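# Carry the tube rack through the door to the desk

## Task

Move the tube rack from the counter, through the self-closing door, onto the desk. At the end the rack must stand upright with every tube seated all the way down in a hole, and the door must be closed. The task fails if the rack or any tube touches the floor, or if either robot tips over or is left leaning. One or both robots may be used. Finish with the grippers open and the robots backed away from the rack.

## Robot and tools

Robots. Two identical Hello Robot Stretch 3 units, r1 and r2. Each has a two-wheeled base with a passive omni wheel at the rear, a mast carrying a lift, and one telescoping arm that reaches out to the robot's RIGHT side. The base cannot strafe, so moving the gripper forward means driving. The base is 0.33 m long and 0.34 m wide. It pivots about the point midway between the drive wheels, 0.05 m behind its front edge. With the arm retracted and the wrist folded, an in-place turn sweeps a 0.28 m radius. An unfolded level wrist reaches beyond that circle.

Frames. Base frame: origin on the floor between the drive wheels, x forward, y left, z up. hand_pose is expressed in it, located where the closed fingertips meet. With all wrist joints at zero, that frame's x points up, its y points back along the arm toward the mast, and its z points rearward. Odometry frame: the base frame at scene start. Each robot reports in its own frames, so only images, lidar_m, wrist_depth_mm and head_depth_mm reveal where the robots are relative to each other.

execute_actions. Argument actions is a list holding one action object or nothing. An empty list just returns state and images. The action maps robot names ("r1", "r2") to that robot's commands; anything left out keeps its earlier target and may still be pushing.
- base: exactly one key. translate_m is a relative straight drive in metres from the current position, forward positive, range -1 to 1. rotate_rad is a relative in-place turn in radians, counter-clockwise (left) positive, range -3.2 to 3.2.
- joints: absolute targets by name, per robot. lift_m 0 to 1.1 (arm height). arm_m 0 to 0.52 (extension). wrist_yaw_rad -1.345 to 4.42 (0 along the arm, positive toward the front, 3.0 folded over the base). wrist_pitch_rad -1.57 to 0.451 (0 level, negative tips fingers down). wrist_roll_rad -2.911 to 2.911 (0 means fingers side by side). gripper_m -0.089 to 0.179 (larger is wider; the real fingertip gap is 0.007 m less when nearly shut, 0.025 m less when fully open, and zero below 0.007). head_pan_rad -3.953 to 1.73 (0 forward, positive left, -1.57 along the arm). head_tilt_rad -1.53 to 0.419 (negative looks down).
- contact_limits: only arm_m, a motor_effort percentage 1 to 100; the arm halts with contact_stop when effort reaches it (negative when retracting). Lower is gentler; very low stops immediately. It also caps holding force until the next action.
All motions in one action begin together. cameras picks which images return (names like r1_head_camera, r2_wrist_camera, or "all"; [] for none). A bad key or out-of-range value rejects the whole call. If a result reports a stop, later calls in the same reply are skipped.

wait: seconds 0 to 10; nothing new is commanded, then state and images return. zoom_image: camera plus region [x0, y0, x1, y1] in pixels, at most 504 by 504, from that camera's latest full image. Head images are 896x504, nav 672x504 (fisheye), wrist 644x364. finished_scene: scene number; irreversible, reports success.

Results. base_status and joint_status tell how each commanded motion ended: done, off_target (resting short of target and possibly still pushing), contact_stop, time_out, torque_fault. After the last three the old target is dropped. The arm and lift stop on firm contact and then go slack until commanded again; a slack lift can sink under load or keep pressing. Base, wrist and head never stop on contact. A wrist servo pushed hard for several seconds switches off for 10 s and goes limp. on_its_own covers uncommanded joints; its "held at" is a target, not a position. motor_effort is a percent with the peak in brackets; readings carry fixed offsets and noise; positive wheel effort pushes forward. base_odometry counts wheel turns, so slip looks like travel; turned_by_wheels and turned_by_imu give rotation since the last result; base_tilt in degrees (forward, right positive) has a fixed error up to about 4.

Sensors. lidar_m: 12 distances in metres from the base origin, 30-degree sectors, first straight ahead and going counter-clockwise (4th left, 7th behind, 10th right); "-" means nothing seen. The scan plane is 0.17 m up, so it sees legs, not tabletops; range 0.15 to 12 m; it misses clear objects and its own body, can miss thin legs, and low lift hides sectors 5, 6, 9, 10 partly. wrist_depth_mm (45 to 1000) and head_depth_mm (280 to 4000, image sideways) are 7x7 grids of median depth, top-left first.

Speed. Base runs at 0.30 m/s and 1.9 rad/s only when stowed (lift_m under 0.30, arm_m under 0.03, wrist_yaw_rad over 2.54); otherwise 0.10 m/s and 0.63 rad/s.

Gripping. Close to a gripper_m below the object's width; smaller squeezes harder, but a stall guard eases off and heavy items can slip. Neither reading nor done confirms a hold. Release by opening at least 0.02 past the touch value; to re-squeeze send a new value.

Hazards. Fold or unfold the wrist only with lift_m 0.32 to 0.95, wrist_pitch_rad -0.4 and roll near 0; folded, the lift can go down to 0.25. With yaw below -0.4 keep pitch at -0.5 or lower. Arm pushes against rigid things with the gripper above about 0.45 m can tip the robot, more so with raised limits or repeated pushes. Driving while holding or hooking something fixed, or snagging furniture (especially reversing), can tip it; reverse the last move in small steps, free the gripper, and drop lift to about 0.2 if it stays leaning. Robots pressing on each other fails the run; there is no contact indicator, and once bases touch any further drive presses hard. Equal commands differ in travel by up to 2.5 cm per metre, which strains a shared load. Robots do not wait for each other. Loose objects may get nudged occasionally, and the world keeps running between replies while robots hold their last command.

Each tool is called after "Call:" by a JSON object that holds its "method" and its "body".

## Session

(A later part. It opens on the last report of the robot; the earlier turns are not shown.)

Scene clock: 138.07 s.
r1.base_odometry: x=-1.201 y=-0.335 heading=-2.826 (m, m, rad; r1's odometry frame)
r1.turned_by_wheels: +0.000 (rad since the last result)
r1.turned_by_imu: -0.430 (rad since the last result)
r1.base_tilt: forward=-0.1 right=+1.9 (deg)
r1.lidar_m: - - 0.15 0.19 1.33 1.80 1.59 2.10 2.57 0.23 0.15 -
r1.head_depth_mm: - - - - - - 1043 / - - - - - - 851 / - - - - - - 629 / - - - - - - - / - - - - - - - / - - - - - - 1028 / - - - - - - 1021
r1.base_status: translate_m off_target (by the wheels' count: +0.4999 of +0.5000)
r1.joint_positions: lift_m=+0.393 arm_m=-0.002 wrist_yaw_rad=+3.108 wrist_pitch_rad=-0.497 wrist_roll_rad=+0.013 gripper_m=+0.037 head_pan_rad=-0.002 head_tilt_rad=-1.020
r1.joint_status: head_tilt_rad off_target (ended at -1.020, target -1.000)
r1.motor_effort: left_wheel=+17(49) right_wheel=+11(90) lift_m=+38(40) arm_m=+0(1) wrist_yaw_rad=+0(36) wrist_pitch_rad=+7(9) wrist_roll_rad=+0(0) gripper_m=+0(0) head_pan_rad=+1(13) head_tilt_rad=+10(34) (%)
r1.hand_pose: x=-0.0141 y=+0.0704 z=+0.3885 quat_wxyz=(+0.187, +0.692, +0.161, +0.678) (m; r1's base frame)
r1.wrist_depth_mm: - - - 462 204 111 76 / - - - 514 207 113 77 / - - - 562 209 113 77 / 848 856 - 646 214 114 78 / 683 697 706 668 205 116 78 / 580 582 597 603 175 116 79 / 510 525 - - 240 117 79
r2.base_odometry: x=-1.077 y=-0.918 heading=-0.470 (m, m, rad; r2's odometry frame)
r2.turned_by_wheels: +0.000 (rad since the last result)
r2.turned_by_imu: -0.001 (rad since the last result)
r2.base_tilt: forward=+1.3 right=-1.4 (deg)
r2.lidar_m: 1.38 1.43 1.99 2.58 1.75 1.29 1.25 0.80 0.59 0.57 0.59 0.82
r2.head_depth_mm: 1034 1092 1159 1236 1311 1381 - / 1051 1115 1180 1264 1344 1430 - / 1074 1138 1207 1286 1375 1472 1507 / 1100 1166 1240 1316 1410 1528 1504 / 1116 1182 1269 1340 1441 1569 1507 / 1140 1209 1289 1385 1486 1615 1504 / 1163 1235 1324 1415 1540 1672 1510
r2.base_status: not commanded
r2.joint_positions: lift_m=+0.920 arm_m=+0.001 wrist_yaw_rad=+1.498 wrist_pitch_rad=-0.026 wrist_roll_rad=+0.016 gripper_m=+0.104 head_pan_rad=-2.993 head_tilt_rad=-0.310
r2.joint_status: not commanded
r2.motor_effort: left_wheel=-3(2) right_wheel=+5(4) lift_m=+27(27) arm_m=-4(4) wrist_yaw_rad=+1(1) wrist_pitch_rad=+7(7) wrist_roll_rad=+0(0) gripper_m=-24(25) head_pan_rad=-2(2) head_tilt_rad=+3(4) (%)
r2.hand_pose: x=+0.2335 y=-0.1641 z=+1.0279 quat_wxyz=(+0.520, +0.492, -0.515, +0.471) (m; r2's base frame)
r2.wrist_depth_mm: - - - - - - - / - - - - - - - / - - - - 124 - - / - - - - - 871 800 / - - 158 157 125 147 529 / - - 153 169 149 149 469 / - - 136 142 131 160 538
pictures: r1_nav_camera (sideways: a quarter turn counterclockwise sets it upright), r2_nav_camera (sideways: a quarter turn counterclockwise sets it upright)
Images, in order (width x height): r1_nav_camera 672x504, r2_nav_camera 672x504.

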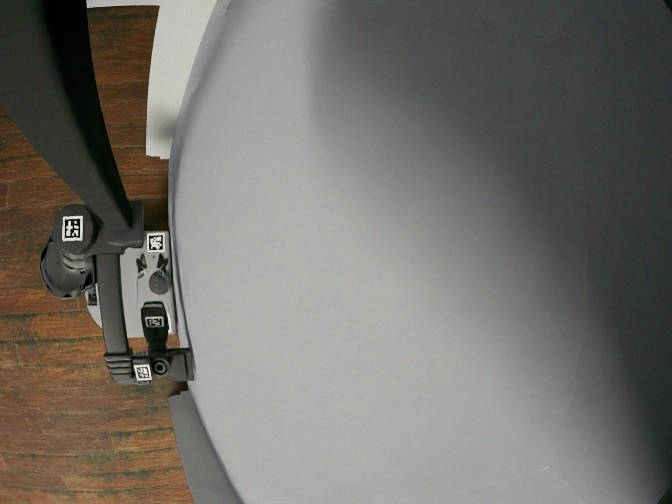

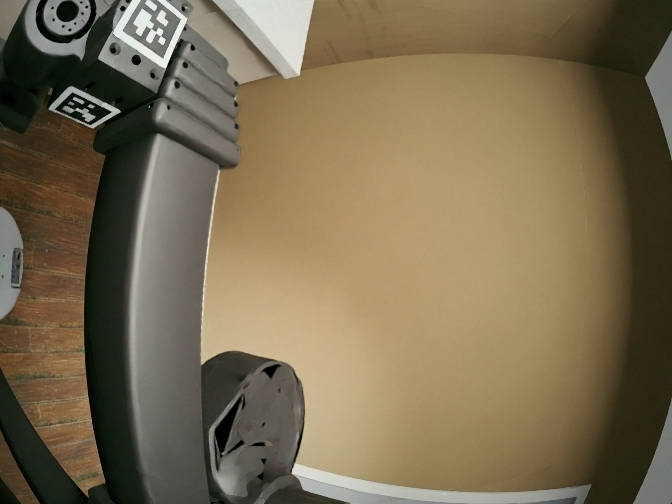

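Call:
{"method": "execute_actions", "body": {"actions": [{"r1":{"base":{"translate_m":-0.7}},"r2":{"base":{"rotate_rad":-1.57},"joints":{"wrist_yaw_rad":1.9,"head_pan_rad":0}}}], "cameras": ["r2_nav_camera"]}}

Call:
{"method": "execute_actions", "body": {"actions": [{"r1":{"base":{"rotate_rad":-1.57},"joints":{"head_tilt_rad":-0.4}},"r2":{"base":{"translate_m":-0.8},"joints":{"head_pan_rad":1.57}}}], "cameras": ["r2_nav_camera","r1_nav_camera"]}}

Call:
{"method": "execute_actions", "body": {"actions": [{"r1":{"base":{"translate_m":0.8}}}], "cameras": ["r1_nav_camera"]}}

Scene clock: 148.67 s.
r1.base_odometry: x=-0.535 y=-0.118 heading=-2.826 (m, m, rad; r1's odometry frame)
r1.turned_by_wheels: +0.000 (rad since the last result)
r1.turned_by_imu: +0.002 (rad since the last result)
r1.base_tilt: forward=+0.2 right=+1.9 (deg)
r1.lidar_m: 0.75 0.77 0.93 1.27 1.28 1.25 1.35 0.92 1.87 2.47 0.97 0.78
r1.head_depth_mm: 669 801 997 1197 1359 1207 1092 / 668 795 990 1308 1337 1199 1096 / 662 793 986 1292 1330 1198 1097 / 662 790 977 1295 1327 1182 1094 / 657 785 970 1274 1329 1184 1091 / 654 783 966 1268 1310 1184 1076 / 652 777 961 1251 1313 1172 1062
r1.base_status: done
r1.joint_positions: lift_m=+0.393 arm_m=-0.002 wrist_yaw_rad=+3.108 wrist_pitch_rad=-0.497 wrist_roll_rad=+0.013 gripper_m=+0.037 head_pan_rad=-0.002 head_tilt_rad=-1.001
r1.joint_status: not commanded
r1.motor_effort: left_wheel=-1(10) right_wheel=+0(9) lift_m=+38(38) arm_m=+0(0) wrist_yaw_rad=+0(0) wrist_pitch_rad=+7(7) wrist_roll_rad=+0(0) gripper_m=+1(0) head_pan_rad=+1(1) head_tilt_rad=+0(9) (%)
r1.hand_pose: x=-0.0141 y=+0.0704 z=+0.3885 quat_wxyz=(+0.187, +0.692, +0.161, +0.678) (m; r1's base frame)
r1.wrist_depth_mm: - - - - - - 727 / - - - - - - 727 / - - - - - - 719 / 856 857 - 840 878 840 721 / 693 689 695 696 681 698 688 / 601 586 605 595 609 590 586 / 509 529 - - 507 520 513
r2.base_odometry: x=-1.077 y=-0.918 heading=-2.039 (m, m, rad; r2's odometry frame)
r2.turned_by_wheels: -1.570 (rad since the last result)
r2.turned_by_imu: -1.592 (rad since the last result)
r2.base_tilt: forward=+1.4 right=-1.3 (deg)
r2.lidar_m: 0.57 0.59 0.82 1.38 1.44 1.99 2.58 1.75 1.29 1.25 0.80 0.59
r2.head_depth_mm: 988 1046 1110 1157 790 627 668 / 986 1051 1117 1159 790 627 673 / 1000 1055 1124 1166 782 640 687 / 1003 1064 1127 1179 781 645 685 / 1001 1070 1136 1181 780 645 698 / 1015 1077 1137 1185 777 645 702 / 1018 1083 1153 1186 769 644 707
r2.base_status: done
r2.joint_positions: lift_m=+0.920 arm_m=+0.001 wrist_yaw_rad=+1.898 wrist_pitch_rad=-0.026 wrist_roll_rad=+0.016 gripper_m=+0.108 head_pan_rad=-0.007 head_tilt_rad=-0.310
r2.joint_status: all done
r2.on_its_own: gripper_m is held at +0.106, not at your +0.100, by its stall guard, which is not easing now
r2.motor_effort: left_wheel=+3(5) right_wheel=-5(10) lift_m=+27(27) arm_m=-4(4) wrist_yaw_rad=+1(1) wrist_pitch_rad=+7(7) wrist_roll_rad=+1(1) gripper_m=-23(24) head_pan_rad=+2(32) head_tilt_rad=+4(3) (%)
r2.hand_pose: x=+0.2206 y=-0.0633 z=+1.0279 quat_wxyz=(+0.416, +0.585, -0.407, +0.565) (m; r2's base frame)
r2.wrist_depth_mm: - - - - - 938 866 / - - - - - 993 874 / - - - - - 987 906 / 885 878 690 668 652 822 788 / 886 745 159 155 125 147 482 / 970 - 153 170 149 148 410 / - 830 136 142 130 160 457
pictures: r2_nav_camera (sideways: a quarter turn counterclockwise sets it upright)
Images, in order (width x height): r2_nav_camera 672x504.

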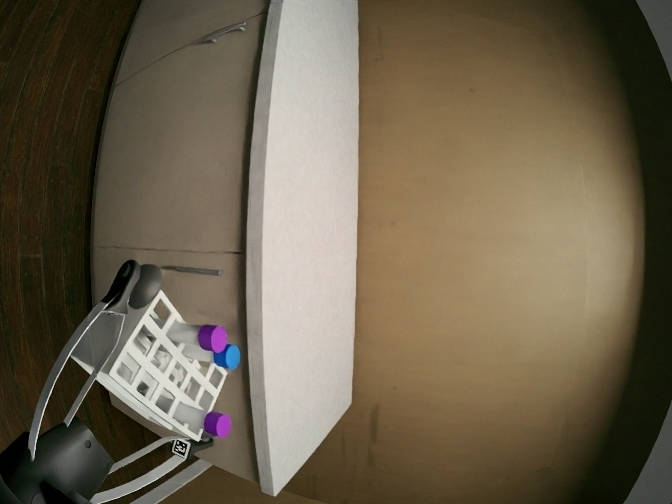

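Scene clock: 157.90 s.
r1.base_odometry: x=-0.535 y=-0.118 heading=+1.887 (m, m, rad; r1's odometry frame)
r1.turned_by_wheels: -1.570 (rad since the last result)
r1.turned_by_imu: -1.548 (rad since the last result)
r1.base_tilt: forward=+0.0 right=+1.8 (deg)
r1.lidar_m: 2.47 0.96 0.77 0.75 0.77 0.94 1.27 1.26 1.25 1.35 0.92 1.90
r1.head_depth_mm: 2106 2277 2452 2624 2222 1683 1356 / 2075 2226 2405 2632 2226 1687 1347 / 2055 2226 2403 2626 2227 1672 1343 / 2055 2203 2387 2607 2222 1667 1345 / 2038 2209 2362 2545 2180 1659 1341 / 2043 2196 2352 2583 2184 1647 1326 / 2004 2146 2260 2289 2069 1638 1319
r1.base_status: done
r1.joint_positions: lift_m=+0.393 arm_m=-0.002 wrist_yaw_rad=+3.108 wrist_pitch_rad=-0.497 wrist_roll_rad=+0.013 gripper_m=+0.037 head_pan_rad=-0.002 head_tilt_rad=-0.408
r1.joint_status: all done
r1.motor_effort: left_wheel=+2(6) right_wheel=-5(8) lift_m=+39(38) arm_m=+0(0) wrist_yaw_rad=+0(0) wrist_pitch_rad=+7(8) wrist_roll_rad=+0(0) gripper_m=+0(0) head_pan_rad=+1(0) head_tilt_rad=+4(33) (%)
r1.hand_pose: x=-0.0141 y=+0.0704 z=+0.3885 quat_wxyz=(+0.187, +0.692, +0.161, +0.678) (m; r1's base frame)
r1.wrist_depth_mm: 615 689 713 720 715 697 658 / 694 743 - 770 783 768 724 / 772 788 - 877 880 818 807 / 809 831 - 840 866 850 836 / 700 708 697 695 691 697 679 / 596 583 604 601 587 585 591 / 516 529 - - 509 510 513
r2.base_odometry: x=-0.716 y=-0.204 heading=-2.039 (m, m, rad; r2's odometry frame)
r2.turned_by_wheels: +0.000 (rad since the last result)
r2.turned_by_imu: -0.002 (rad since the last result)
r2.base_tilt: forward=+1.4 right=-1.4 (deg)
r2.lidar_m: 1.37 1.43 1.44 1.39 1.45 1.85 1.78 1.73 1.28 1.22 1.29 1.41
r2.head_depth_mm: 1179 1254 1323 1408 1514 1634 1515 / 1189 1253 1336 1432 1520 1655 1521 / 1189 1257 1340 1442 1537 1648 1513 / 1195 1270 1341 1438 1548 1678 1510 / 1197 1271 1351 1451 1555 1677 1507 / 1210 1271 1366 1448 1566 1684 1533 / 1209 1290 1374 1472 1578 1709 -
r2.base_status: done
r2.joint_positions: lift_m=+0.920 arm_m=+0.001 wrist_yaw_rad=+1.898 wrist_pitch_rad=-0.026 wrist_roll_rad=+0.016 gripper_m=+0.108 head_pan_rad=+1.563 head_tilt_rad=-0.310
r2.joint_status: all done
r2.on_its_own: gripper_m is held at +0.106, not at your +0.100, by its stall guard, which is not easing now
r2.motor_effort: left_wheel=+3(3) right_wheel=-5(10) lift_m=+27(27) arm_m=-4(4) wrist_yaw_rad=+0(1) wrist_pitch_rad=+7(7) wrist_roll_rad=+0(0) gripper_m=-23(24) head_pan_rad=+2(30) head_tilt_rad=+4(4) (%)
r2.hand_pose: x=+0.2206 y=-0.0633 z=+1.0279 quat_wxyz=(+0.416, +0.585, -0.407, +0.565) (m; r2's base frame)
r2.wrist_depth_mm: - - - - - - - / - - - - - - - / - - - - - - - / - - - - - - - / - - 159 155 125 147 - / - - 153 170 149 148 - / - - 136 143 130 159 -
pictures: r1_nav_camera (sideways: a quarter turn counterclockwise sets it upright), r2_nav_camera (sideways: a quarter turn counterclockwise sets it upright)
Images, in order (width x height): r1_nav_camera 672x504, r2_nav_camera 672x504.

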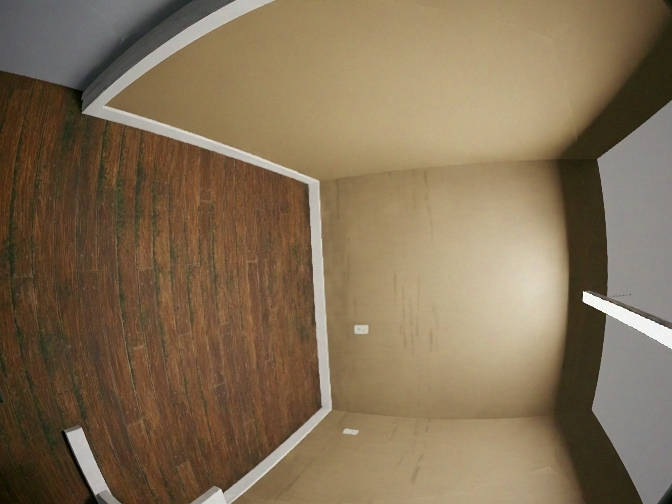

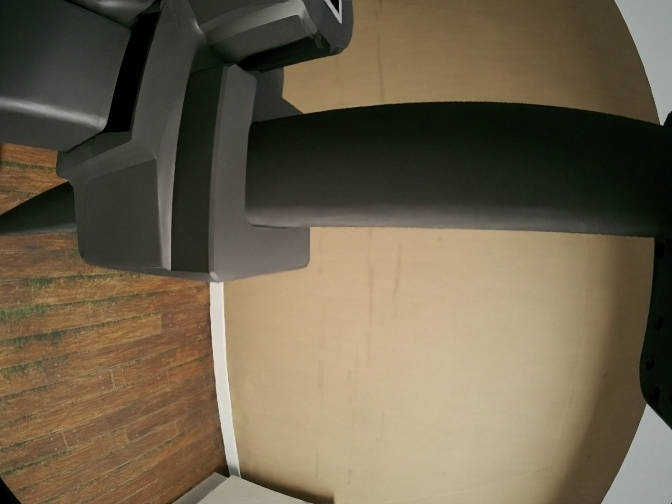

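Scene clock: 167.07 s.
r1.base_odometry: x=-0.784 y=+0.642 heading=+1.887 (m, m, rad; r1's odometry frame)
r1.turned_by_wheels: +0.000 (rad since the last result)
r1.turned_by_imu: -0.004 (rad since the last result)
r1.base_tilt: forward=+0.1 right=+1.9 (deg)
r1.lidar_m: 1.67 0.97 0.70 0.67 0.70 1.06 2.07 1.89 0.96 1.34 1.39 1.74
r1.head_depth_mm: 1419 1524 1645 1789 1968 1691 1346 / 1414 1511 1635 1760 1942 1676 1340 / 1403 1500 1629 1755 1942 1674 1342 / 1399 1506 1609 1766 1914 1667 1337 / 1383 1484 1604 1751 1908 1657 1337 / 1380 1476 1589 1744 1901 1652 1329 / 1369 1476 1587 1728 1870 1642 1321
r1.base_status: done
r1.joint_positions: lift_m=+0.393 arm_m=-0.002 wrist_yaw_rad=+3.108 wrist_pitch_rad=-0.497 wrist_roll_rad=+0.013 gripper_m=+0.037 head_pan_rad=-0.002 head_tilt_rad=-0.408
r1.joint_status: not commanded
r1.motor_effort: left_wheel=+2(5) right_wheel=-5(7) lift_m=+38(39) arm_m=+0(0) wrist_yaw_rad=+0(0) wrist_pitch_rad=+8(7) wrist_roll_rad=+0(0) gripper_m=+0(2) head_pan_rad=+1(1) head_tilt_rad=+4(4) (%)
r1.hand_pose: x=-0.0141 y=+0.0704 z=+0.3885 quat_wxyz=(+0.187, +0.692, +0.161, +0.678) (m; r1's base frame)
r1.wrist_depth_mm: 692 712 639 644 646 674 671 / 765 765 - 690 739 745 730 / 835 862 - 802 799 804 836 / 861 866 - 840 836 876 850 / 681 689 700 695 707 692 689 / 589 596 608 586 603 594 586 / 512 525 - - 504 514 514
r2.base_odometry: x=-0.716 y=-0.204 heading=-2.039 (m, m, rad; r2's odometry frame)
r2.turned_by_wheels: +0.000 (rad since the last result)
r2.turned_by_imu: -0.001 (rad since the last result)
r2.base_tilt: forward=+1.4 right=-1.4 (deg)
r2.lidar_m: 1.37 1.42 1.44 1.39 1.46 1.85 1.79 1.72 1.28 1.22 1.29 1.41
r2.head_depth_mm: 1177 1248 1330 1409 1509 1632 1505 / 1178 1256 1336 1426 1533 1654 1517 / 1187 1260 1345 1436 1531 1658 1514 / 1198 1265 1344 1451 1539 1673 1514 / 1196 1283 1360 1441 1559 1678 1512 / 1207 1275 1364 1451 1553 1695 1509 / 1212 1287 1367 1454 1580 1701 -
r2.base_status: not commanded
r2.joint_positions: lift_m=+0.920 arm_m=+0.001 wrist_yaw_rad=+1.898 wrist_pitch_rad=-0.026 wrist_roll_rad=+0.016 gripper_m=+0.108 head_pan_rad=+1.563 head_tilt_rad=-0.310
r2.joint_status: not commanded
r2.on_its_own: gripper_m is held at +0.106, not at your +0.100, by its stall guard, which is not easing now
r2.motor_effort: left_wheel=+2(3) right_wheel=-5(5) lift_m=+27(27) arm_m=-4(4) wrist_yaw_rad=+1(1) wrist_pitch_rad=+7(7) wrist_roll_rad=+0(0) gripper_m=-23(23) head_pan_rad=+3(1) head_tilt_rad=+3(4) (%)
r2.hand_pose: x=+0.2206 y=-0.0633 z=+1.0279 quat_wxyz=(+0.416, +0.585, -0.407, +0.565) (m; r2's base frame)
r2.wrist_depth_mm: - - - - - - - / - - - - - - - / - - - - - - - / - - - - - - - / - - 159 156 125 147 - / - - 153 169 149 148 - / - - 136 142 131 160 -
pictures: r1_nav_camera (sideways: a quarter turn counterclockwise sets it upright)
Images, in order (width x height): r1_nav_camera 672x504.

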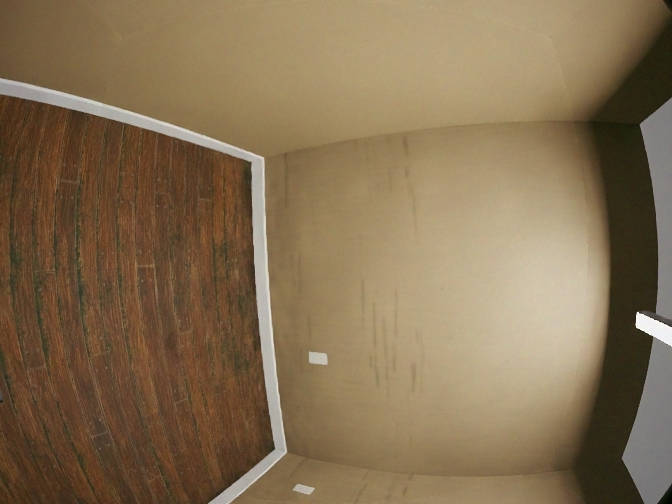

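Look behind with r2.

Call:
{"method": "execute_actions", "body": {"actions": [{"r2":{"joints":{"head_pan_rad":-3.14,"head_tilt_rad":-0.6,"gripper_m":0.1}}}], "cameras": ["r2_nav_camera"]}}

Scene clock: 169.83 s.
r1.base_odometry: x=-0.784 y=+0.642 heading=+1.887 (m, m, rad; r1's odometry frame)
r1.turned_by_wheels: +0.000 (rad since the last result)
r1.turned_by_imu: +0.000 (rad since the last result)
r1.base_tilt: forward=+0.2 right=+1.9 (deg)
r1.lidar_m: 1.68 0.96 0.70 0.67 0.70 1.06 2.07 1.89 0.96 1.34 1.39 1.74
r1.head_depth_mm: 1410 1524 1639 1780 1952 1686 1350 / 1411 1511 1632 1783 1957 1671 1340 / 1400 1498 1625 1760 1929 1668 1340 / 1393 1494 1621 1753 1925 1681 1337 / 1379 1479 1603 1749 1915 1650 1332 / 1377 1477 1595 1721 1892 1647 1328 / 1375 1475 1577 1714 1884 1636 1316
r1.base_status: not commanded
r1.joint_positions: lift_m=+0.393 arm_m=-0.002 wrist_yaw_rad=+3.108 wrist_pitch_rad=-0.497 wrist_roll_rad=+0.013 gripper_m=+0.037 head_pan_rad=-0.002 head_tilt_rad=-0.408
r1.joint_status: not commanded
r1.motor_effort: left_wheel=+1(2) right_wheel=-5(5) lift_m=+38(38) arm_m=+0(0) wrist_yaw_rad=+0(0) wrist_pitch_rad=+8(7) wrist_roll_rad=+0(1) gripper_m=-1(0) head_pan_rad=+1(1) head_tilt_rad=+4(4) (%)
r1.hand_pose: x=-0.0141 y=+0.0704 z=+0.3885 quat_wxyz=(+0.187, +0.692, +0.161, +0.678) (m; r1's base frame)
r1.wrist_depth_mm: 681 695 655 654 650 656 663 / 765 786 - 708 737 750 737 / 840 868 - 801 796 816 835 / 862 857 - 829 853 853 870 / 696 704 704 684 693 705 705 / 595 586 599 594 594 589 585 / 517 524 - - 508 514 510
r2.base_odometry: x=-0.716 y=-0.204 heading=-2.039 (m, m, rad; r2's odometry frame)
r2.turned_by_wheels: +0.000 (rad since the last result)
r2.turned_by_imu: +0.000 (rad since the last result)
r2.base_tilt: forward=+1.4 right=-1.3 (deg)
r2.lidar_m: 1.37 1.42 1.43 1.39 1.45 1.85 1.78 1.73 1.28 1.22 1.29 1.42
r2.head_depth_mm: 1503 1649 1861 2077 - - - / 1516 1674 1881 2090 - - - / 1534 1687 1898 2142 - - - / 1542 1714 1924 2101 1764 1448 - / 1558 1718 1934 2146 1776 1453 - / 1556 1740 1944 2133 1754 1475 - / 1571 1748 1989 2164 1776 1469 -
r2.base_status: not commanded
r2.joint_positions: lift_m=+0.920 arm_m=+0.001 wrist_yaw_rad=+1.898 wrist_pitch_rad=-0.026 wrist_roll_rad=+0.016 gripper_m=+0.104 head_pan_rad=-3.133 head_tilt_rad=-0.593
r2.joint_status: gripper_m off_target (ended at +0.104, target +0.100); the others done
r2.motor_effort: left_wheel=+3(2) right_wheel=-6(5) lift_m=+27(27) arm_m=-4(4) wrist_yaw_rad=+1(1) wrist_pitch_rad=+7(7) wrist_roll_rad=+0(0) gripper_m=-24(63) head_pan_rad=-3(29) head_tilt_rad=-4(21) (%)
r2.hand_pose: x=+0.2206 y=-0.0633 z=+1.0279 quat_wxyz=(+0.416, +0.585, -0.407, +0.565) (m; r2's base frame)
r2.wrist_depth_mm: - - - - - - - / - - - - - - - / - - - - - - - / - - - - - - - / - - 159 156 125 147 - / - - 153 169 149 149 - / - - 136 142 130 160 -
pictures: r2_nav_camera (sideways: a quarter turn counterclockwise sets it upright)
Images, in order (width x height): r2_nav_camera 672x504.

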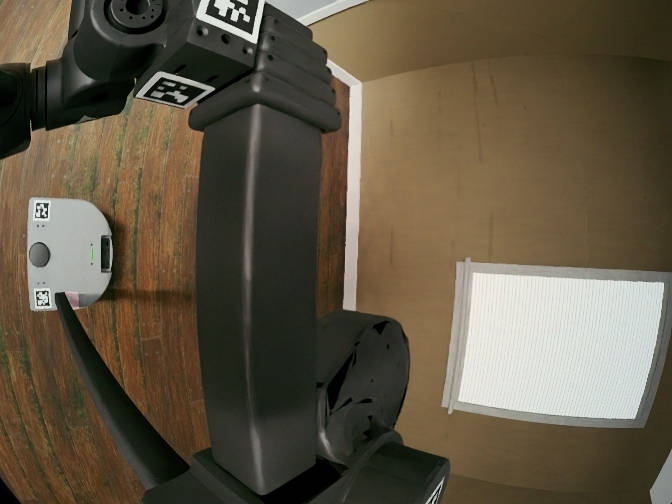

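Call:
{"method": "execute_actions", "body": {"actions": [{"r2":{"base":{"rotate_rad":-1.57},"joints":{"head_pan_rad":0,"head_tilt_rad":-0.5}}}], "cameras": ["r2_nav_camera"]}}

Scene clock: 173.77 s.
r1.base_odometry: x=-0.784 y=+0.642 heading=+1.887 (m, m, rad; r1's odometry frame)
r1.turned_by_wheels: +0.000 (rad since the last result)
r1.turned_by_imu: +0.000 (rad since the last result)
r1.base_tilt: forward=+0.1 right=+2.0 (deg)
r1.lidar_m: 1.67 0.96 0.70 0.67 0.70 1.06 2.07 1.90 0.96 1.34 1.39 1.74
r1.head_depth_mm: 1421 1524 1646 1788 1952 1685 1362 / 1413 1506 1643 1782 1946 1683 1356 / 1394 1502 1611 1773 1942 1671 1340 / 1387 1489 1617 1739 1922 1668 1334 / 1379 1482 1612 1736 1903 1659 1336 / 1380 1475 1594 1731 1903 1650 1323 / 1367 1470 1585 1717 1896 1657 1325
r1.base_status: not commanded
r1.joint_positions: lift_m=+0.393 arm_m=-0.002 wrist_yaw_rad=+3.108 wrist_pitch_rad=-0.497 wrist_roll_rad=+0.013 gripper_m=+0.037 head_pan_rad=-0.002 head_tilt_rad=-0.408
r1.joint_status: not commanded
r1.motor_effort: left_wheel=+2(2) right_wheel=-5(6) lift_m=+38(38) arm_m=+0(0) wrist_yaw_rad=+0(0) wrist_pitch_rad=+7(7) wrist_roll_rad=+0(0) gripper_m=+0(1) head_pan_rad=+0(0) head_tilt_rad=+4(4) (%)
r1.hand_pose: x=-0.0141 y=+0.0704 z=+0.3885 quat_wxyz=(+0.187, +0.692, +0.161, +0.678) (m; r1's base frame)
r1.wrist_depth_mm: 704 695 640 652 663 685 662 / 756 782 - 693 728 755 734 / 842 854 - 808 804 815 848 / 868 855 - 845 850 848 863 / 680 701 693 691 707 706 693 / 585 586 610 596 597 582 585 / 514 521 - - 511 521 507
r2.base_odometry: x=-0.716 y=-0.204 heading=+2.674 (m, m, rad; r2's odometry frame)
r2.turned_by_wheels: -1.570 (rad since the last result)
r2.turned_by_imu: -1.591 (rad since the last result)
r2.base_tilt: forward=+1.3 right=-1.4 (deg)
r2.lidar_m: 1.22 1.29 1.41 1.37 1.43 1.44 1.39 1.45 1.85 1.79 1.72 1.27
r2.head_depth_mm: 1012 1107 1222 1363 1543 334 308 / 1018 1109 1227 1373 1554 1616 296 / 1022 1118 1239 1375 1552 1620 - / 1025 1126 1248 1395 1566 1551 1359 / 1038 1131 1253 1400 1576 1556 1330 / 1041 1139 1257 1408 1607 1566 1298 / 1048 1148 1266 1419 1600 1552 1304
r2.base_status: done
r2.joint_positions: lift_m=+0.920 arm_m=+0.001 wrist_yaw_rad=+1.899 wrist_pitch_rad=-0.026 wrist_roll_rad=+0.016 gripper_m=+0.104 head_pan_rad=-0.007 head_tilt_rad=-0.507
r2.joint_status: all done
r2.motor_effort: left_wheel=+3(5) right_wheel=-6(10) lift_m=+27(27) arm_m=-4(4) wrist_yaw_rad=+0(1) wrist_pitch_rad=+7(7) wrist_roll_rad=+1(0) gripper_m=-24(24) head_pan_rad=+2(30) head_tilt_rad=+3(13) (%)
r2.hand_pose: x=+0.2206 y=-0.0632 z=+1.0279 quat_wxyz=(+0.416, +0.585, -0.407, +0.565) (m; r2's base frame)
r2.wrist_depth_mm: - - - - - - 908 / - - - - - - 950 / - - - - 123 - 972 / - - - - - - 991 / - - 158 157 125 146 - / - - 153 170 149 149 - / - - 136 142 130 160 -
pictures: r2_nav_camera (sideways: a quarter turn counterclockwise sets it upright)
Images, in order (width x height): r2_nav_camera 672x504.

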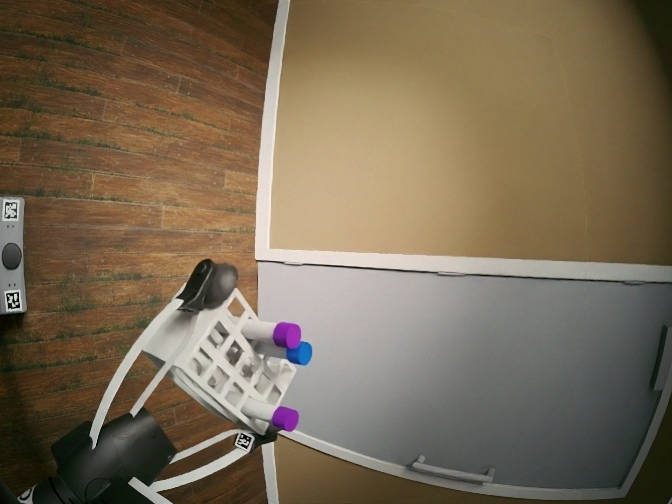

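Call:
{"method": "execute_actions", "body": {"actions": [{"r1":{"base":{"translate_m":-0.85}}}], "cameras": []}}

Call:
{"method": "execute_actions", "body": {"actions": [{"r1":{"base":{"rotate_rad":1.57},"joints":{"head_tilt_rad":-0.7}}}], "cameras": ["r1_nav_camera"]}}

Scene clock: 184.47 s.
r1.base_odometry: x=-0.520 y=-0.166 heading=+1.888 (m, m, rad; r1's odometry frame)
r1.turned_by_wheels: +0.000 (rad since the last result)
r1.turned_by_imu: +0.003 (rad since the last result)
r1.base_tilt: forward=+0.3 right=+1.9 (deg)
r1.lidar_m: 2.52 0.95 0.78 0.75 0.78 0.94 1.22 1.27 1.21 1.35 0.93 1.91
r1.head_depth_mm: 2133 2279 2452 2681 2248 1685 1352 / 2115 2284 2454 2645 2226 1669 1343 / 2115 2272 2445 2657 2221 1682 1346 / 2112 2252 2428 2645 2195 1668 1339 / 2102 2256 2428 2629 2191 1662 1330 / 2094 2220 2396 2614 2174 1651 1331 / 2050 2179 2273 2299 2071 1638 1323
r1.base_status: done
r1.joint_positions: lift_m=+0.393 arm_m=-0.002 wrist_yaw_rad=+3.108 wrist_pitch_rad=-0.497 wrist_roll_rad=+0.013 gripper_m=+0.037 head_pan_rad=-0.002 head_tilt_rad=-0.408
r1.joint_status: not commanded
r1.motor_effort: left_wheel=+2(3) right_wheel=-4(10) lift_m=+39(38) arm_m=+0(0) wrist_yaw_rad=+0(1) wrist_pitch_rad=+7(7) wrist_roll_rad=+0(0) gripper_m=+0(0) head_pan_rad=+1(1) head_tilt_rad=+4(4) (%)
r1.hand_pose: x=-0.0141 y=+0.0704 z=+0.3885 quat_wxyz=(+0.187, +0.692, +0.161, +0.678) (m; r1's base frame)
r1.wrist_depth_mm: 619 673 716 703 725 705 668 / 674 709 - 787 801 770 747 / 756 784 - 887 897 861 824 / 810 803 - 863 851 858 848 / 683 686 693 697 713 695 707 / 587 590 600 592 595 584 593 / 512 532 - - 502 515 514
r2.base_odometry: x=-0.716 y=-0.204 heading=+2.674 (m, m, rad; r2's odometry frame)
r2.turned_by_wheels: +0.000 (rad since the last result)
r2.turned_by_imu: -0.002 (rad since the last result)
r2.base_tilt: forward=+1.4 right=-1.4 (deg)
r2.lidar_m: 1.22 1.29 1.41 1.37 1.42 1.44 1.39 1.45 1.85 1.79 1.72 1.28
r2.head_depth_mm: 1009 1112 1218 1357 1526 333 308 / 1020 1118 1235 1363 1553 1617 296 / 1022 1114 1229 1377 1561 1628 - / 1033 1125 1249 1391 1565 1551 1366 / 1042 1133 1252 1398 1595 1559 1333 / 1046 1141 1258 1407 1604 1548 1294 / 1045 1145 1267 1429 1612 1561 1290
r2.base_status: not commanded
r2.joint_positions: lift_m=+0.920 arm_m=+0.001 wrist_yaw_rad=+1.899 wrist_pitch_rad=-0.026 wrist_roll_rad=+0.016 gripper_m=+0.104 head_pan_rad=-0.007 head_tilt_rad=-0.507
r2.joint_status: not commanded
r2.motor_effort: left_wheel=+2(3) right_wheel=-5(6) lift_m=+27(27) arm_m=-4(4) wrist_yaw_rad=+1(0) wrist_pitch_rad=+7(7) wrist_roll_rad=+0(0) gripper_m=-24(24) head_pan_rad=+1(2) head_tilt_rad=+3(2) (%)
r2.hand_pose: x=+0.2206 y=-0.0632 z=+1.0279 quat_wxyz=(+0.416, +0.585, -0.407, +0.565) (m; r2's base frame)
r2.wrist_depth_mm: - - - - - - 910 / - - - - - - 933 / - - - - - - 945 / - - - - - - - / - - 159 156 125 147 - / - - 154 169 148 149 995 / - - 136 142 130 160 -
pictures: none
No camera images: the call's "cameras" was empty. Leave "cameras" out to get every camera's image.

Scene clock: 187.93 s.
r1.base_odometry: x=-0.520 y=-0.166 heading=-2.826 (m, m, rad; r1's odometry frame)
r1.turned_by_wheels: +1.570 (rad since the last result)
r1.turned_by_imu: +1.547 (rad since the last result)
r1.base_tilt: forward=+0.1 right=+1.9 (deg)
r1.lidar_m: 0.75 0.77 0.93 1.23 1.27 1.22 1.34 0.94 1.88 2.51 0.96 0.78
r1.head_depth_mm: 608 685 785 918 1089 1267 1160 / 605 682 781 916 1100 1291 1156 / 602 677 777 907 1088 1283 1151 / 599 675 770 903 1085 1278 1149 / 596 670 768 896 1075 1268 1142 / 592 667 761 887 1066 1270 1137 / 588 664 757 878 1053 1241 1134
r1.base_status: done
r1.joint_positions: lift_m=+0.393 arm_m=-0.002 wrist_yaw_rad=+3.108 wrist_pitch_rad=-0.497 wrist_roll_rad=+0.013 gripper_m=+0.037 head_pan_rad=-0.002 head_tilt_rad=-0.691
r1.joint_status: all done
r1.motor_effort: left_wheel=-3(5) right_wheel=+4(9) lift_m=+39(38) arm_m=+0(0) wrist_yaw_rad=+0(0) wrist_pitch_rad=+8(7) wrist_roll_rad=+0(0) gripper_m=+0(1) head_pan_rad=+1(1) head_tilt_rad=-5(24) (%)
r1.hand_pose: x=-0.0141 y=+0.0704 z=+0.3885 quat_wxyz=(+0.187, +0.692, +0.161, +0.678) (m; r1's base frame)
r1.wrist_depth_mm: - - - - - - 722 / - - - - - - 720 / - - - - - 984 718 / 862 847 - 844 844 876 733 / 704 698 691 692 695 700 679 / 588 587 603 591 596 592 588 / 518 517 - - 503 507 505
r2.base_odometry: x=-0.716 y=-0.204 heading=+2.674 (m, m, rad; r2's odometry frame)
r2.turned_by_wheels: +0.000 (rad since the last result)
r2.turned_by_imu: -0.001 (rad since the last result)
r2.base_tilt: forward=+1.3 right=-1.4 (deg)
r2.lidar_m: 1.22 1.29 1.41 1.37 1.43 1.43 1.39 1.45 1.85 1.79 1.72 1.28
r2.head_depth_mm: 1014 1105 1222 1359 1530 334 308 / 1024 1114 1234 1381 1554 1604 296 / 1024 1122 1237 1382 1561 1635 - / 1024 1128 1248 1397 1563 1564 1364 / 1035 1137 1252 1392 1588 1554 1327 / 1042 1143 1267 1414 1588 1564 1293 / 1047 1141 1267 1409 1613 1558 1297
r2.base_status: not commanded
r2.joint_positions: lift_m=+0.920 arm_m=+0.001 wrist_yaw_rad=+1.899 wrist_pitch_rad=-0.026 wrist_roll_rad=+0.016 gripper_m=+0.104 head_pan_rad=-0.007 head_tilt_rad=-0.507
r2.joint_status: not commanded
r2.motor_effort: left_wheel=+2(2) right_wheel=-5(6) lift_m=+27(27) arm_m=-4(4) wrist_yaw_rad=-1(1) wrist_pitch_rad=+7(7) wrist_roll_rad=+0(0) gripper_m=-23(24) head_pan_rad=+2(2) head_tilt_rad=+3(3) (%)
r2.hand_pose: x=+0.2206 y=-0.0632 z=+1.0279 quat_wxyz=(+0.416, +0.585, -0.407, +0.565) (m; r2's base frame)
r2.wrist_depth_mm: - - - - - 981 907 / - - - - - - 905 / - - - - - - 989 / - - - - - - 987 / - - 159 156 125 146 - / - - 154 170 149 148 - / - - 136 142 130 160 -
pictures: r1_nav_camera (sideways: a quarter turn counterclockwise sets it upright)
Images, in order (width x height): r1_nav_camera 672x504.

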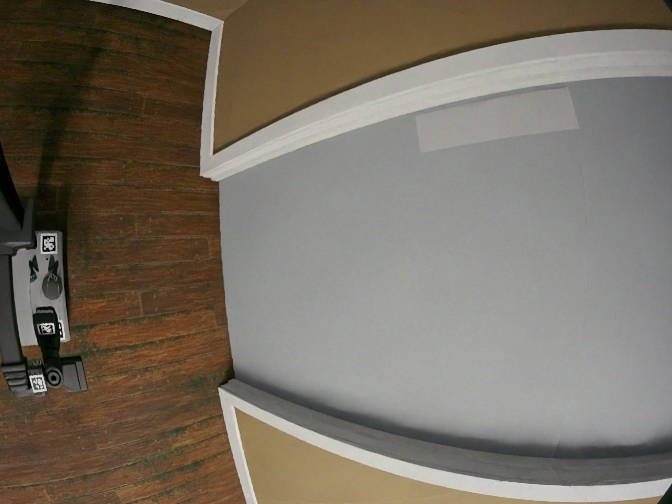

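Call:
{"method": "execute_actions", "body": {"actions": [{"r1":{"base":{"rotate_rad":-0.07}}}], "cameras": []}}

Call:
{"method": "execute_actions", "body": {"actions": [{"r1":{"base":{"translate_m":0.7},"joints":{"head_tilt_rad":-1.1}}}], "cameras": ["r1_nav_camera","r2_nav_camera"]}}

Scene clock: 189.40 s.
r1.base_odometry: x=-0.520 y=-0.166 heading=-2.896 (m, m, rad; r1's odometry frame)
r1.turned_by_wheels: -0.070 (rad since the last result)
r1.turned_by_imu: -0.069 (rad since the last result)
r1.base_tilt: forward=+0.0 right=+2.0 (deg)
r1.lidar_m: 0.75 0.76 0.87 1.23 1.25 1.22 1.35 0.93 1.77 2.52 1.04 0.80
r1.head_depth_mm: 625 707 815 956 1092 1271 1160 / 619 698 802 942 1148 1308 1157 / 609 690 789 928 1114 1313 1154 / 603 678 777 908 1092 1285 1144 / 594 670 766 895 1068 1265 1146 / 587 661 754 879 1051 1254 1139 / 582 653 744 862 1029 1232 1133
r1.base_status: done
r1.joint_positions: lift_m=+0.393 arm_m=-0.002 wrist_yaw_rad=+3.108 wrist_pitch_rad=-0.497 wrist_roll_rad=+0.013 gripper_m=+0.037 head_pan_rad=-0.002 head_tilt_rad=-0.691
r1.joint_status: not commanded
r1.motor_effort: left_wheel=+2(1) right_wheel=-5(5) lift_m=+39(37) arm_m=+0(0) wrist_yaw_rad=+0(0) wrist_pitch_rad=+7(7) wrist_roll_rad=+0(0) gripper_m=+1(0) head_pan_rad=+0(0) head_tilt_rad=-4(4) (%)
r1.hand_pose: x=-0.0141 y=+0.0704 z=+0.3885 quat_wxyz=(+0.187, +0.692, +0.161, +0.678) (m; r1's base frame)
r1.wrist_depth_mm: - - - - - 942 675 / - - - - - 978 685 / - - - - - 983 712 / 872 866 - 846 859 861 674 / 700 697 695 696 688 704 695 / 591 593 595 581 609 596 592 / 502 526 - - 509 513 512
r2.base_odometry: x=-0.716 y=-0.204 heading=+2.674 (m, m, rad; r2's odometry frame)
r2.turned_by_wheels: +0.000 (rad since the last result)
r2.turned_by_imu: +0.000 (rad since the last result)
r2.base_tilt: forward=+1.4 right=-1.3 (deg)
r2.lidar_m: 1.22 1.29 1.41 1.37 1.42 1.44 1.39 1.45 1.85 1.79 1.72 1.28
r2.head_depth_mm: 1014 1112 1230 1367 1537 333 307 / 1022 1115 1233 1370 1543 1609 296 / 1021 1122 1240 1383 1554 1631 - / 1033 1127 1250 1402 1568 1566 1369 / 1039 1133 1257 1390 1585 1559 1329 / 1038 1141 1260 1409 1599 1551 1293 / 1052 1147 1269 1416 1604 1548 1298
r2.base_status: not commanded
r2.joint_positions: lift_m=+0.920 arm_m=+0.001 wrist_yaw_rad=+1.899 wrist_pitch_rad=-0.026 wrist_roll_rad=+0.016 gripper_m=+0.104 head_pan_rad=-0.007 head_tilt_rad=-0.507
r2.joint_status: not commanded
r2.motor_effort: left_wheel=+3(3) right_wheel=-5(6) lift_m=+27(27) arm_m=-4(4) wrist_yaw_rad=+0(1) wrist_pitch_rad=+7(7) wrist_roll_rad=+0(0) gripper_m=-25(25) head_pan_rad=+1(3) head_tilt_rad=+3(2) (%)
r2.hand_pose: x=+0.2206 y=-0.0632 z=+1.0279 quat_wxyz=(+0.416, +0.585, -0.407, +0.565) (m; r2's base frame)
r2.wrist_depth_mm: - - - - - 988 891 / - - - - - - 929 / - - - - - - 946 / - - - - - - 980 / - - 160 156 125 146 988 / - - 153 169 149 148 - / - - 136 142 131 160 -
pictures: none
No camera images: the call's "cameras" was empty. Leave "cameras" out to get every camera's image.

Scene clock: 197.67 s.
r1.base_odometry: x=-1.198 y=-0.336 heading=-2.894 (m, m, rad; r1's odometry frame)
r1.turned_by_wheels: +0.002 (rad since the last result)
r1.turned_by_imu: +0.007 (rad since the last result)
r1.base_tilt: forward=+0.1 right=+1.8 (deg)
r1.lidar_m: - - 0.15 0.19 1.32 1.70 2.04 1.58 2.62 0.33 0.15 -
r1.head_depth_mm: - - - - - 745 1075 / - - - - - 722 1080 / - - - - - 550 - / - - - - - 454 - / - - - - - 480 - / - - - - - 391 1076 / - - - - - - 1059
r1.base_status: translate_m off_target (by the wheels' count: +0.6997 of +0.7000)
r1.joint_positions: lift_m=+0.393 arm_m=-0.002 wrist_yaw_rad=+3.108 wrist_pitch_rad=-0.497 wrist_roll_rad=+0.013 gripper_m=+0.037 head_pan_rad=-0.002 head_tilt_rad=-1.088
r1.joint_status: all done
r1.on_its_own: left_wheel is at rest, and its effort (+49) is outside its rest range (-18 to +18)
r1.motor_effort: left_wheel=+49(66) right_wheel=-3(8) lift_m=+37(38) arm_m=+0(0) wrist_yaw_rad=+1(0) wrist_pitch_rad=+7(7) wrist_roll_rad=+0(1) gripper_m=+1(0) head_pan_rad=+1(1) head_tilt_rad=-5(30) (%)
r1.hand_pose: x=-0.0141 y=+0.0704 z=+0.3885 quat_wxyz=(+0.187, +0.692, +0.161, +0.678) (m; r1's base frame)
r1.wrist_depth_mm: - - - 452 199 116 81 / - - - 500 204 118 82 / - - - 545 210 119 83 / 853 877 - 630 214 121 84 / 690 700 691 675 210 123 85 / 599 590 609 587 186 125 86 / 514 530 - - 254 127 87
r2.base_odometry: x=-0.716 y=-0.204 heading=+2.674 (m, m, rad; r2's odometry frame)
r2.turned_by_wheels: +0.000 (rad since the last result)
r2.turned_by_imu: -0.001 (rad since the last result)
r2.base_tilt: forward=+1.4 right=-1.4 (deg)
r2.lidar_m: 1.22 1.29 1.41 1.37 1.43 1.43 1.39 1.45 1.85 1.79 1.72 1.27
r2.head_depth_mm: 1015 1106 1220 1350 1511 333 307 / 1022 1116 1233 1372 1546 1609 296 / 1025 1120 1235 1380 1555 1623 - / 1029 1131 1241 1386 1574 1565 1367 / 1032 1133 1250 1397 1593 1563 1327 / 1043 1140 1257 1408 1591 1563 1302 / 1055 1153 1277 1417 1602 1548 1291
r2.base_status: not commanded
r2.joint_positions: lift_m=+0.920 arm_m=+0.001 wrist_yaw_rad=+1.899 wrist_pitch_rad=-0.026 wrist_roll_rad=+0.016 gripper_m=+0.104 head_pan_rad=-0.007 head_tilt_rad=-0.507
r2.joint_status: not commanded
r2.motor_effort: left_wheel=+3(2) right_wheel=-6(5) lift_m=+27(27) arm_m=-4(4) wrist_yaw_rad=+0(2) wrist_pitch_rad=+7(7) wrist_roll_rad=+0(0) gripper_m=-24(24) head_pan_rad=+2(1) head_tilt_rad=+2(3) (%)
r2.hand_pose: x=+0.2206 y=-0.0632 z=+1.0279 quat_wxyz=(+0.416, +0.585, -0.407, +0.565) (m; r2's base frame)
r2.wrist_depth_mm: - - - - - 973 876 / - - - - - - 933 / - - - - - - 938 / - - - - - - 964 / - - 159 157 125 146 995 / - - 153 170 149 148 - / - - 136 142 131 160 -
pictures: r1_nav_camera (sideways: a quarter turn counterclockwise sets it upright), r2_nav_camera (sideways: a quarter turn counterclockwise sets it upright)
Images, in order (width x height): r1_nav_camera 672x504, r2_nav_camera 672x504.

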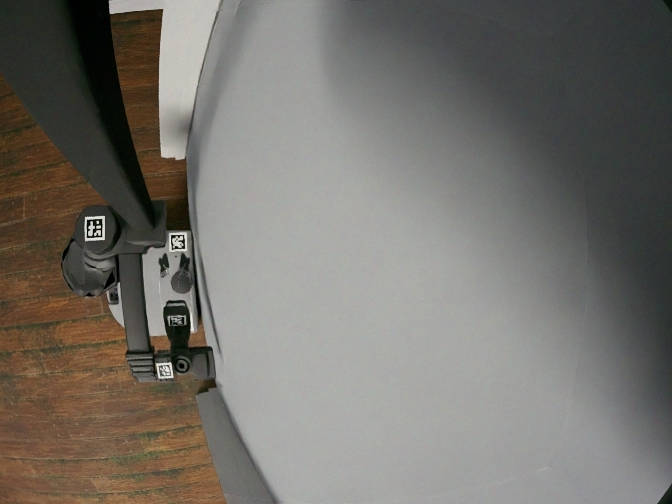

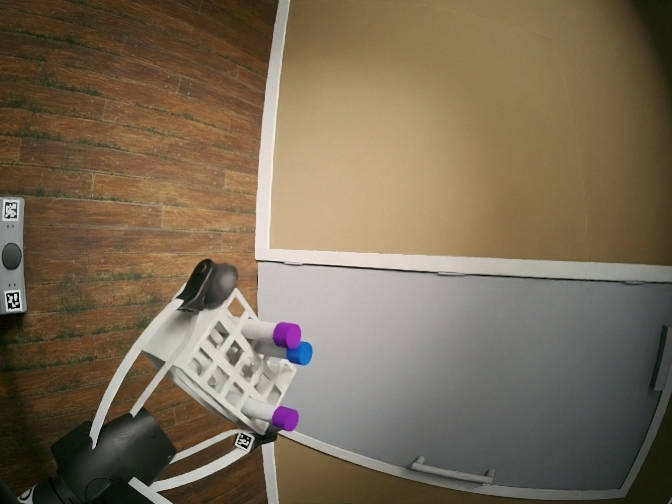

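Call:
{"method": "execute_actions", "body": {"actions": [{"r1":{"base":{"translate_m":-0.6}},"r2":{"base":{"rotate_rad":-1.57}}}], "cameras": []}}

Call:
{"method": "execute_actions", "body": {"actions": [{"r1":{"base":{"rotate_rad":-1.5}},"r2":{"base":{"translate_m":0.36}}}], "cameras": []}}

Call:
{"method": "execute_actions", "body": {"actions": "[{\"r1\":{\"base\":{\"translate_m\":0.8},\"joints\":{\"head_pan_rad\":2.4-0}},\"r2\":{\"base\":{\"rotate_rad\":-1.57},\"joints\":{\"head_pan_rad\":-3.14}}}]", "cameras": ["r2_nav_camera"]}}

Scene clock: 206.23 s.
r1.base_odometry: x=-0.616 y=-0.189 heading=-2.894 (m, m, rad; r1's odometry frame)
r1.turned_by_wheels: +0.000 (rad since the last result)
r1.turned_by_imu: +0.002 (rad since the last result)
r1.base_tilt: forward=+0.1 right=+1.9 (deg)
r1.lidar_m: 0.65 0.66 0.74 1.24 1.26 1.29 1.44 1.02 1.90 2.50 0.88 0.69
r1.head_depth_mm: 624 767 984 1230 1307 1186 1088 / 616 756 975 1355 1295 1181 1082 / 609 747 960 1332 1287 1173 - / 603 734 944 1305 1289 1169 - / 597 726 922 1273 1284 1168 - / 590 714 908 1247 1277 1160 1075 / 582 706 897 1221 1272 1157 1071
r1.base_status: done
r1.joint_positions: lift_m=+0.393 arm_m=-0.002 wrist_yaw_rad=+3.108 wrist_pitch_rad=-0.497 wrist_roll_rad=+0.013 gripper_m=+0.037 head_pan_rad=-0.002 head_tilt_rad=-1.088
r1.joint_status: not commanded
r1.motor_effort: left_wheel=+0(38) right_wheel=-1(9) lift_m=+38(38) arm_m=+0(0) wrist_yaw_rad=+0(1) wrist_pitch_rad=+7(7) wrist_roll_rad=+0(1) gripper_m=+0(1) head_pan_rad=+1(1) head_tilt_rad=-6(6) (%)
r1.hand_pose: x=-0.0141 y=+0.0704 z=+0.3885 quat_wxyz=(+0.187, +0.692, +0.161, +0.678) (m; r1's base frame)
r1.wrist_depth_mm: - - - - - 832 587 / - - - - - 854 583 / - - - - - 855 611 / 850 855 - 870 832 802 660 / 704 691 693 696 688 691 674 / 600 589 605 592 596 592 600 / 502 529 - - 503 515 515
r2.base_odometry: x=-0.716 y=-0.204 heading=+1.104 (m, m, rad; r2's odometry frame)
r2.turned_by_wheels: -1.570 (rad since the last result)
r2.turned_by_imu: -1.591 (rad since the last result)
r2.base_tilt: forward=+1.4 right=-1.4 (deg)
r2.lidar_m: 1.79 1.72 1.28 1.22 1.29 1.41 1.37 1.43 1.43 1.39 1.45 1.85
r2.head_depth_mm: 1492 1625 1793 1987 1970 334 307 / 1501 1639 1794 2023 1950 1607 296 / 1511 1650 1844 2040 1943 1636 - / 1515 1672 1846 2042 1928 1568 1361 / 1529 1668 1849 2053 1942 1554 1331 / 1535 1681 1873 2081 1937 1561 1295 / 1545 1684 1879 2101 1931 1550 1293
r2.base_status: done
r2.joint_positions: lift_m=+0.920 arm_m=+0.001 wrist_yaw_rad=+1.899 wrist_pitch_rad=-0.026 wrist_roll_rad=+0.016 gripper_m=+0.104 head_pan_rad=-0.007 head_tilt_rad=-0.507
r2.joint_status: not commanded
r2.motor_effort: left_wheel=+3(4) right_wheel=-5(11) lift_m=+27(27) arm_m=-4(4) wrist_yaw_rad=+1(0) wrist_pitch_rad=+7(7) wrist_roll_rad=+0(0) gripper_m=-24(24) head_pan_rad=+1(1) head_tilt_rad=+2(3) (%)
r2.hand_pose: x=+0.2206 y=-0.0632 z=+1.0279 quat_wxyz=(+0.416, +0.585, -0.407, +0.565) (m; r2's base frame)
r2.wrist_depth_mm: - - - - - - - / - - - - - - - / - - - - - - - / - - - - - - - / - - 159 157 125 147 - / - - 154 170 149 149 - / - - 135 142 130 160 -
pictures: none
No camera images: the call's "cameras" was empty. Leave "cameras" out to get every camera's image.

Scene clock: 211.00 s.
r1.base_odometry: x=-0.616 y=-0.189 heading=+1.890 (m, m, rad; r1's odometry frame)
r1.turned_by_wheels: -1.500 (rad since the last result)
r1.turned_by_imu: -1.479 (rad since the last result)
r1.base_tilt: forward=+0.1 right=+1.8 (deg)
r1.lidar_m: 2.18 0.81 0.67 0.65 0.68 0.81 1.24 1.29 1.30 1.44 1.02 2.05
r1.head_depth_mm: 2179 1874 1633 1450 1311 1187 1088 / 2183 1851 1624 1448 1295 1181 1075 / 2155 1839 1616 1438 1290 1177 - / 2119 1823 1598 1427 1286 1174 - / 2100 1815 1609 1414 1279 1167 - / 2104 1797 1579 1401 1272 1161 1076 / 1825 1710 1575 1399 1264 1153 1070
r1.base_status: done
r1.joint_positions: lift_m=+0.393 arm_m=-0.002 wrist_yaw_rad=+3.108 wrist_pitch_rad=-0.497 wrist_roll_rad=+0.013 gripper_m=+0.037 head_pan_rad=-0.002 head_tilt_rad=-1.088
r1.joint_status: not commanded
r1.motor_effort: left_wheel=+2(4) right_wheel=-5(9) lift_m=+38(38) arm_m=+0(0) wrist_yaw_rad=+0(1) wrist_pitch_rad=+7(7) wrist_roll_rad=+0(0) gripper_m=-1(0) head_pan_rad=+1(0) head_tilt_rad=-6(6) (%)
r1.hand_pose: x=-0.0141 y=+0.0704 z=+0.3885 quat_wxyz=(+0.187, +0.692, +0.161, +0.678) (m; r1's base frame)
r1.wrist_depth_mm: 545 602 618 625 628 653 579 / 589 654 - 690 709 710 628 / 653 711 - 771 781 767 693 / 716 778 - 821 830 807 787 / 684 700 704 694 689 698 692 / 594 590 599 599 608 582 591 / 509 528 - - 509 510 512
r2.base_odometry: x=-0.554 y=+0.118 heading=+1.105 (m, m, rad; r2's odometry frame)
r2.turned_by_wheels: +0.000 (rad since the last result)
r2.turned_by_imu: +0.000 (rad since the last result)
r2.base_tilt: forward=+1.4 right=-1.3 (deg)
r2.lidar_m: 1.43 1.49 1.27 1.23 1.27 1.78 1.72 1.80 1.45 1.40 1.46 1.47
r2.head_depth_mm: 1177 1290 1393 1574 1762 333 307 / 1178 1294 1391 1590 1780 1600 296 / 1186 1299 1409 1612 1798 1638 - / 1202 1325 1457 1623 1794 1558 1365 / 1209 1320 1466 1635 1820 1576 1328 / 1222 1336 1482 1650 1819 1557 1297 / 1225 1336 1476 1662 1829 1562 1298
r2.base_status: done
r2.joint_positions: lift_m=+0.920 arm_m=+0.001 wrist_yaw_rad=+1.899 wrist_pitch_rad=-0.026 wrist_roll_rad=+0.016 gripper_m=+0.104 head_pan_rad=-0.007 head_tilt_rad=-0.507
r2.joint_status: not commanded
r2.motor_effort: left_wheel=+2(7) right_wheel=-5(6) lift_m=+27(27) arm_m=-4(4) wrist_yaw_rad=+0(1) wrist_pitch_rad=+7(7) wrist_roll_rad=+0(0) gripper_m=-25(24) head_pan_rad=+2(2) head_tilt_rad=+3(3) (%)
r2.hand_pose: x=+0.2206 y=-0.0632 z=+1.0279 quat_wxyz=(+0.416, +0.585, -0.407, +0.565) (m; r2's base frame)
r2.wrist_depth_mm: - - - - - - - / - - - - - - - / - - - - - - - / - - - - - - - / - - 159 156 125 147 - / - - 152 170 149 148 - / - - 135 142 131 160 -
pictures: none
No camera images: the call's "cameras" was empty. Leave "cameras" out to get every camera's image.



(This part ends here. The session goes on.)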